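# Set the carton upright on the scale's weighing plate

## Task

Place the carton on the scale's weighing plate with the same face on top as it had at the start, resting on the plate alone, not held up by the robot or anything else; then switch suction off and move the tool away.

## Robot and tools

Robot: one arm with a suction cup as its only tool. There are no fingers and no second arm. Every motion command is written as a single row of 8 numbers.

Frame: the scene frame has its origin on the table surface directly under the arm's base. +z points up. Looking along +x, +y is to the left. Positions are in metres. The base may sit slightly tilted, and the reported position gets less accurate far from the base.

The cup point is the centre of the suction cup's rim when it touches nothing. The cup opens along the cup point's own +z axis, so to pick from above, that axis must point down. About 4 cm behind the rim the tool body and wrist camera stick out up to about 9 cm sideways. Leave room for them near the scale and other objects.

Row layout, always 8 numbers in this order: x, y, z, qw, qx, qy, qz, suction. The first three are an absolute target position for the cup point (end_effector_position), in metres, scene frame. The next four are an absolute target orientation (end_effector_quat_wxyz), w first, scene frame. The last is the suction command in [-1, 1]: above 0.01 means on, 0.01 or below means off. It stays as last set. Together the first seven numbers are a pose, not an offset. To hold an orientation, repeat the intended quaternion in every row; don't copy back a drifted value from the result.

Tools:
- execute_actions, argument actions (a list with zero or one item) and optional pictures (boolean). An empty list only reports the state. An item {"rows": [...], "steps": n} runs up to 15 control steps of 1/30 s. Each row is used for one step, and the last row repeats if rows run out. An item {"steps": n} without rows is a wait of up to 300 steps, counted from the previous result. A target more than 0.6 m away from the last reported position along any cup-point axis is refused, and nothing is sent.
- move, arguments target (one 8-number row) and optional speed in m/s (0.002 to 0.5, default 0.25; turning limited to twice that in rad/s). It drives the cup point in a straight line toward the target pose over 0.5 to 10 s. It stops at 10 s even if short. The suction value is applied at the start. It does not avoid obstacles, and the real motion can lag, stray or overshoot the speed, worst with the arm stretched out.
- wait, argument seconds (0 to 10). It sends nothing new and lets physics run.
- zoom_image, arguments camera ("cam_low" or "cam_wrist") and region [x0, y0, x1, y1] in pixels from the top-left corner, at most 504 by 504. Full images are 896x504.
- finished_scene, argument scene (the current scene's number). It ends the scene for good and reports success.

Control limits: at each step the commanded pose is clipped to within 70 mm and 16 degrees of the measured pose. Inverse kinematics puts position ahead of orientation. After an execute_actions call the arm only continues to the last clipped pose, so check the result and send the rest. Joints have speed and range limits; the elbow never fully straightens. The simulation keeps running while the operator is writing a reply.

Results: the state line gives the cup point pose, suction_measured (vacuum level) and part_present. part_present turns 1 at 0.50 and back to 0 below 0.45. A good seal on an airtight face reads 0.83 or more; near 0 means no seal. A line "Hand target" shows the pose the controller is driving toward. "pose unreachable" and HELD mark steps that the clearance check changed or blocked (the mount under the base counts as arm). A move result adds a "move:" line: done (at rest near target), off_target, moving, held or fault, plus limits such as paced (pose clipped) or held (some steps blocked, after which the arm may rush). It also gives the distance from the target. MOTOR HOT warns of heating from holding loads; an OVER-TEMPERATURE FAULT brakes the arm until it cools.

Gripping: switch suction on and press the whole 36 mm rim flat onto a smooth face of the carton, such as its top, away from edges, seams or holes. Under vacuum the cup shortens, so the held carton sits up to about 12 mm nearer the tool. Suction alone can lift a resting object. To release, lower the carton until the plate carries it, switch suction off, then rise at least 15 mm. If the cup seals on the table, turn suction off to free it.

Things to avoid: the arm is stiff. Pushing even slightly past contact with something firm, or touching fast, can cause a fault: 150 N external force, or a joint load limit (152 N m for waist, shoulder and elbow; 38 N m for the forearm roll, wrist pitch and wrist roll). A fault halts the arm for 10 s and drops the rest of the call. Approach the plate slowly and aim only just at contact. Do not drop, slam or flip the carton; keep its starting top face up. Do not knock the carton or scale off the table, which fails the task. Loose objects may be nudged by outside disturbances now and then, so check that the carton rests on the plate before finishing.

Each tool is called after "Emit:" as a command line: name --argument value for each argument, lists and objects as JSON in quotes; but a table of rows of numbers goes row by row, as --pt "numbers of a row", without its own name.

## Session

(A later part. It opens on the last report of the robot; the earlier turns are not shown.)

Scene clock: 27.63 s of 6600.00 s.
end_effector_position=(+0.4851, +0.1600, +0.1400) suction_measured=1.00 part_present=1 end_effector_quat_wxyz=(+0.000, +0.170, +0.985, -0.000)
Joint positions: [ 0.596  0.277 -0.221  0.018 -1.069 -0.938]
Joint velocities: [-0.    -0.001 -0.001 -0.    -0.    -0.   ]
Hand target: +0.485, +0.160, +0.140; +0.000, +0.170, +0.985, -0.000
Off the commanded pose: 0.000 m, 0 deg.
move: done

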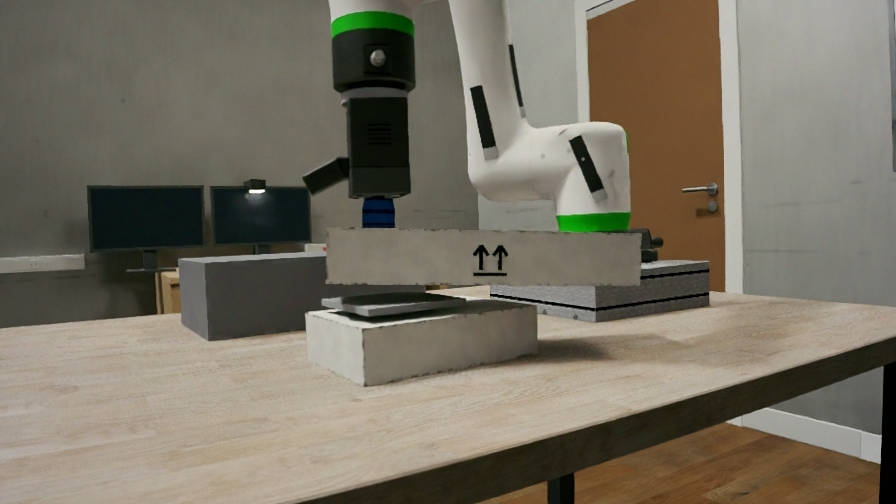

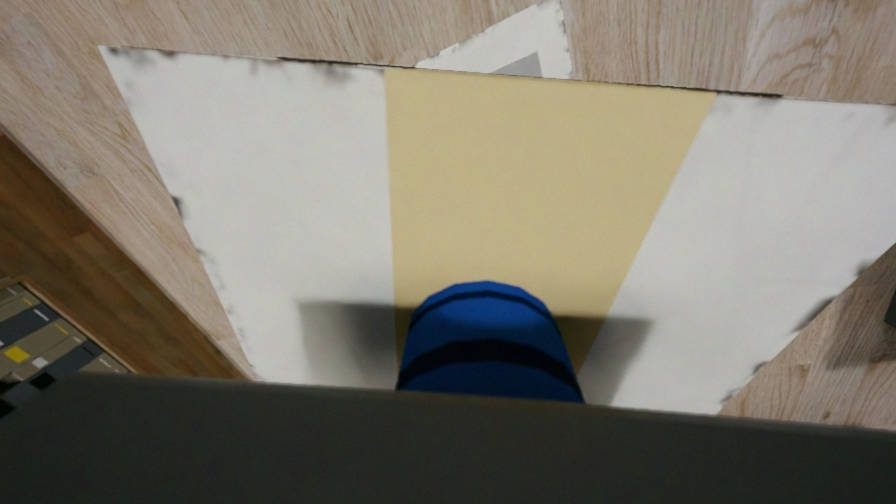

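Emit:
move --target '[0.482,0.168,0.121,0,0.17,0.985,0,1]' --speed 0.015

Emit:
move --target '[0.482,0.168,0.22,0,0.17,0.985,0,0]' --speed 0.06

Scene clock: 31.33 s of 6600.00 s.
end_effector_position=(+0.4820, +0.1680, +0.1210) suction_measured=1.00 part_present=1 end_effector_quat_wxyz=(-0.000, +0.170, +0.985, -0.000)
Joint positions: [ 0.612  0.3   -0.242  0.018 -1.026 -0.955]
Joint velocities: [0.    0.    0.    0.    0.001 0.   ]
Hand target: +0.482, +0.168, +0.121; -0.000, +0.170, +0.985, -0.000
Off the commanded pose: 0.000 m, 0 deg.
move: done

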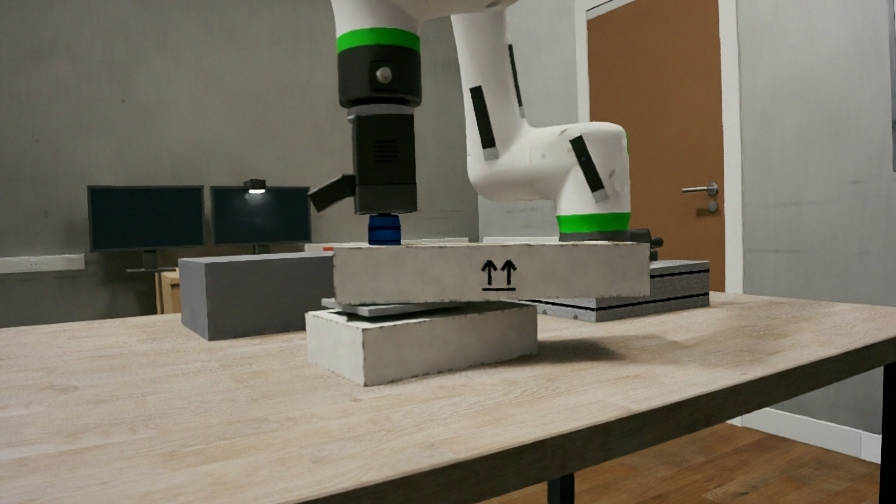

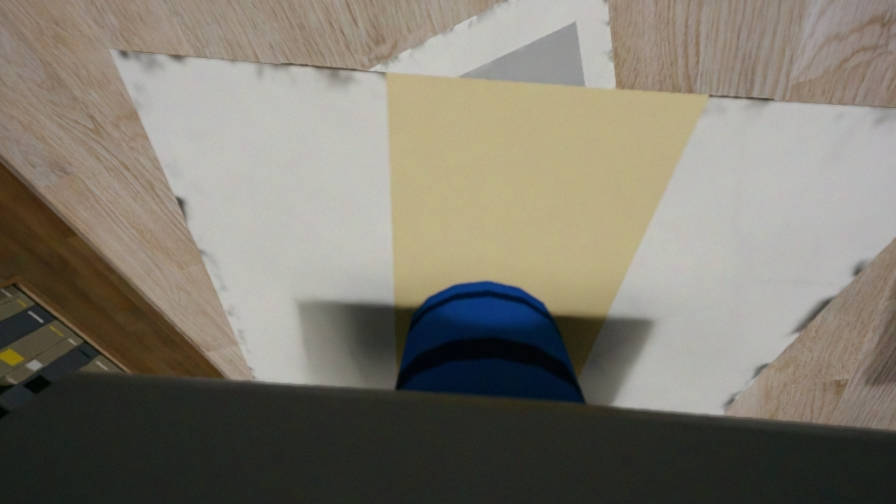

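Scene clock: 33.27 s of 6600.00 s.
end_effector_position=(+0.4818, +0.1679, +0.2200) suction_measured=0.00 part_present=0 end_effector_quat_wxyz=(-0.000, +0.170, +0.985, +0.000)
Joint positions: [ 0.615  0.197 -0.118  0.016 -1.253 -0.954]
Joint velocities: [ 0.     0.001  0.001 -0.     0.001 -0.001]
Hand target: +0.482, +0.168, +0.220; -0.000, +0.170, +0.985, +0.000
Off the commanded pose: 0.000 m, 0 deg.
move: done

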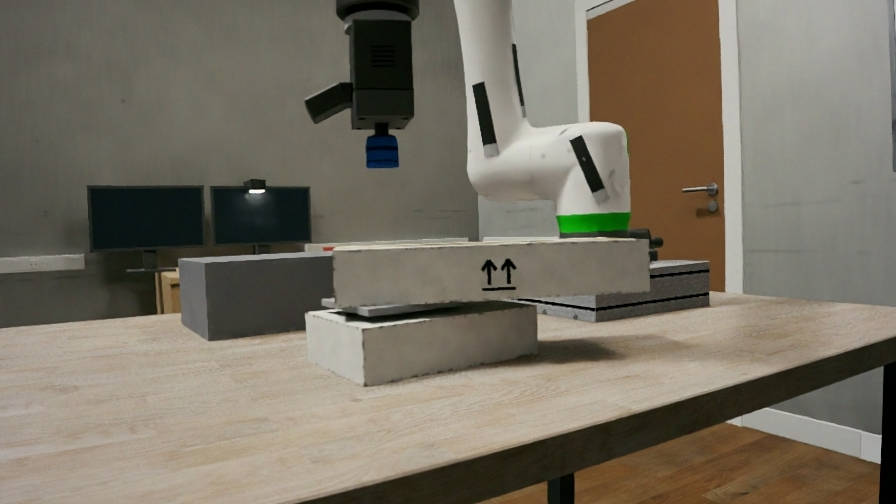

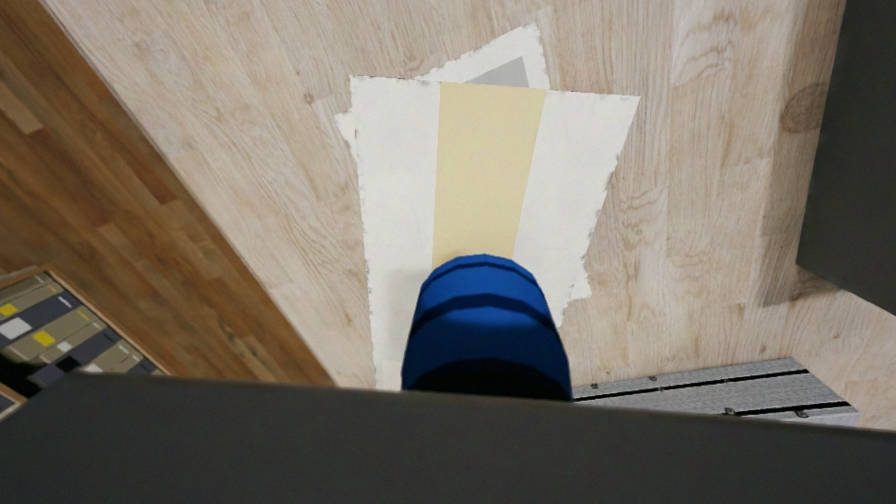

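Emit:
finished_scene --scene 2

The scene is finished: the task was done.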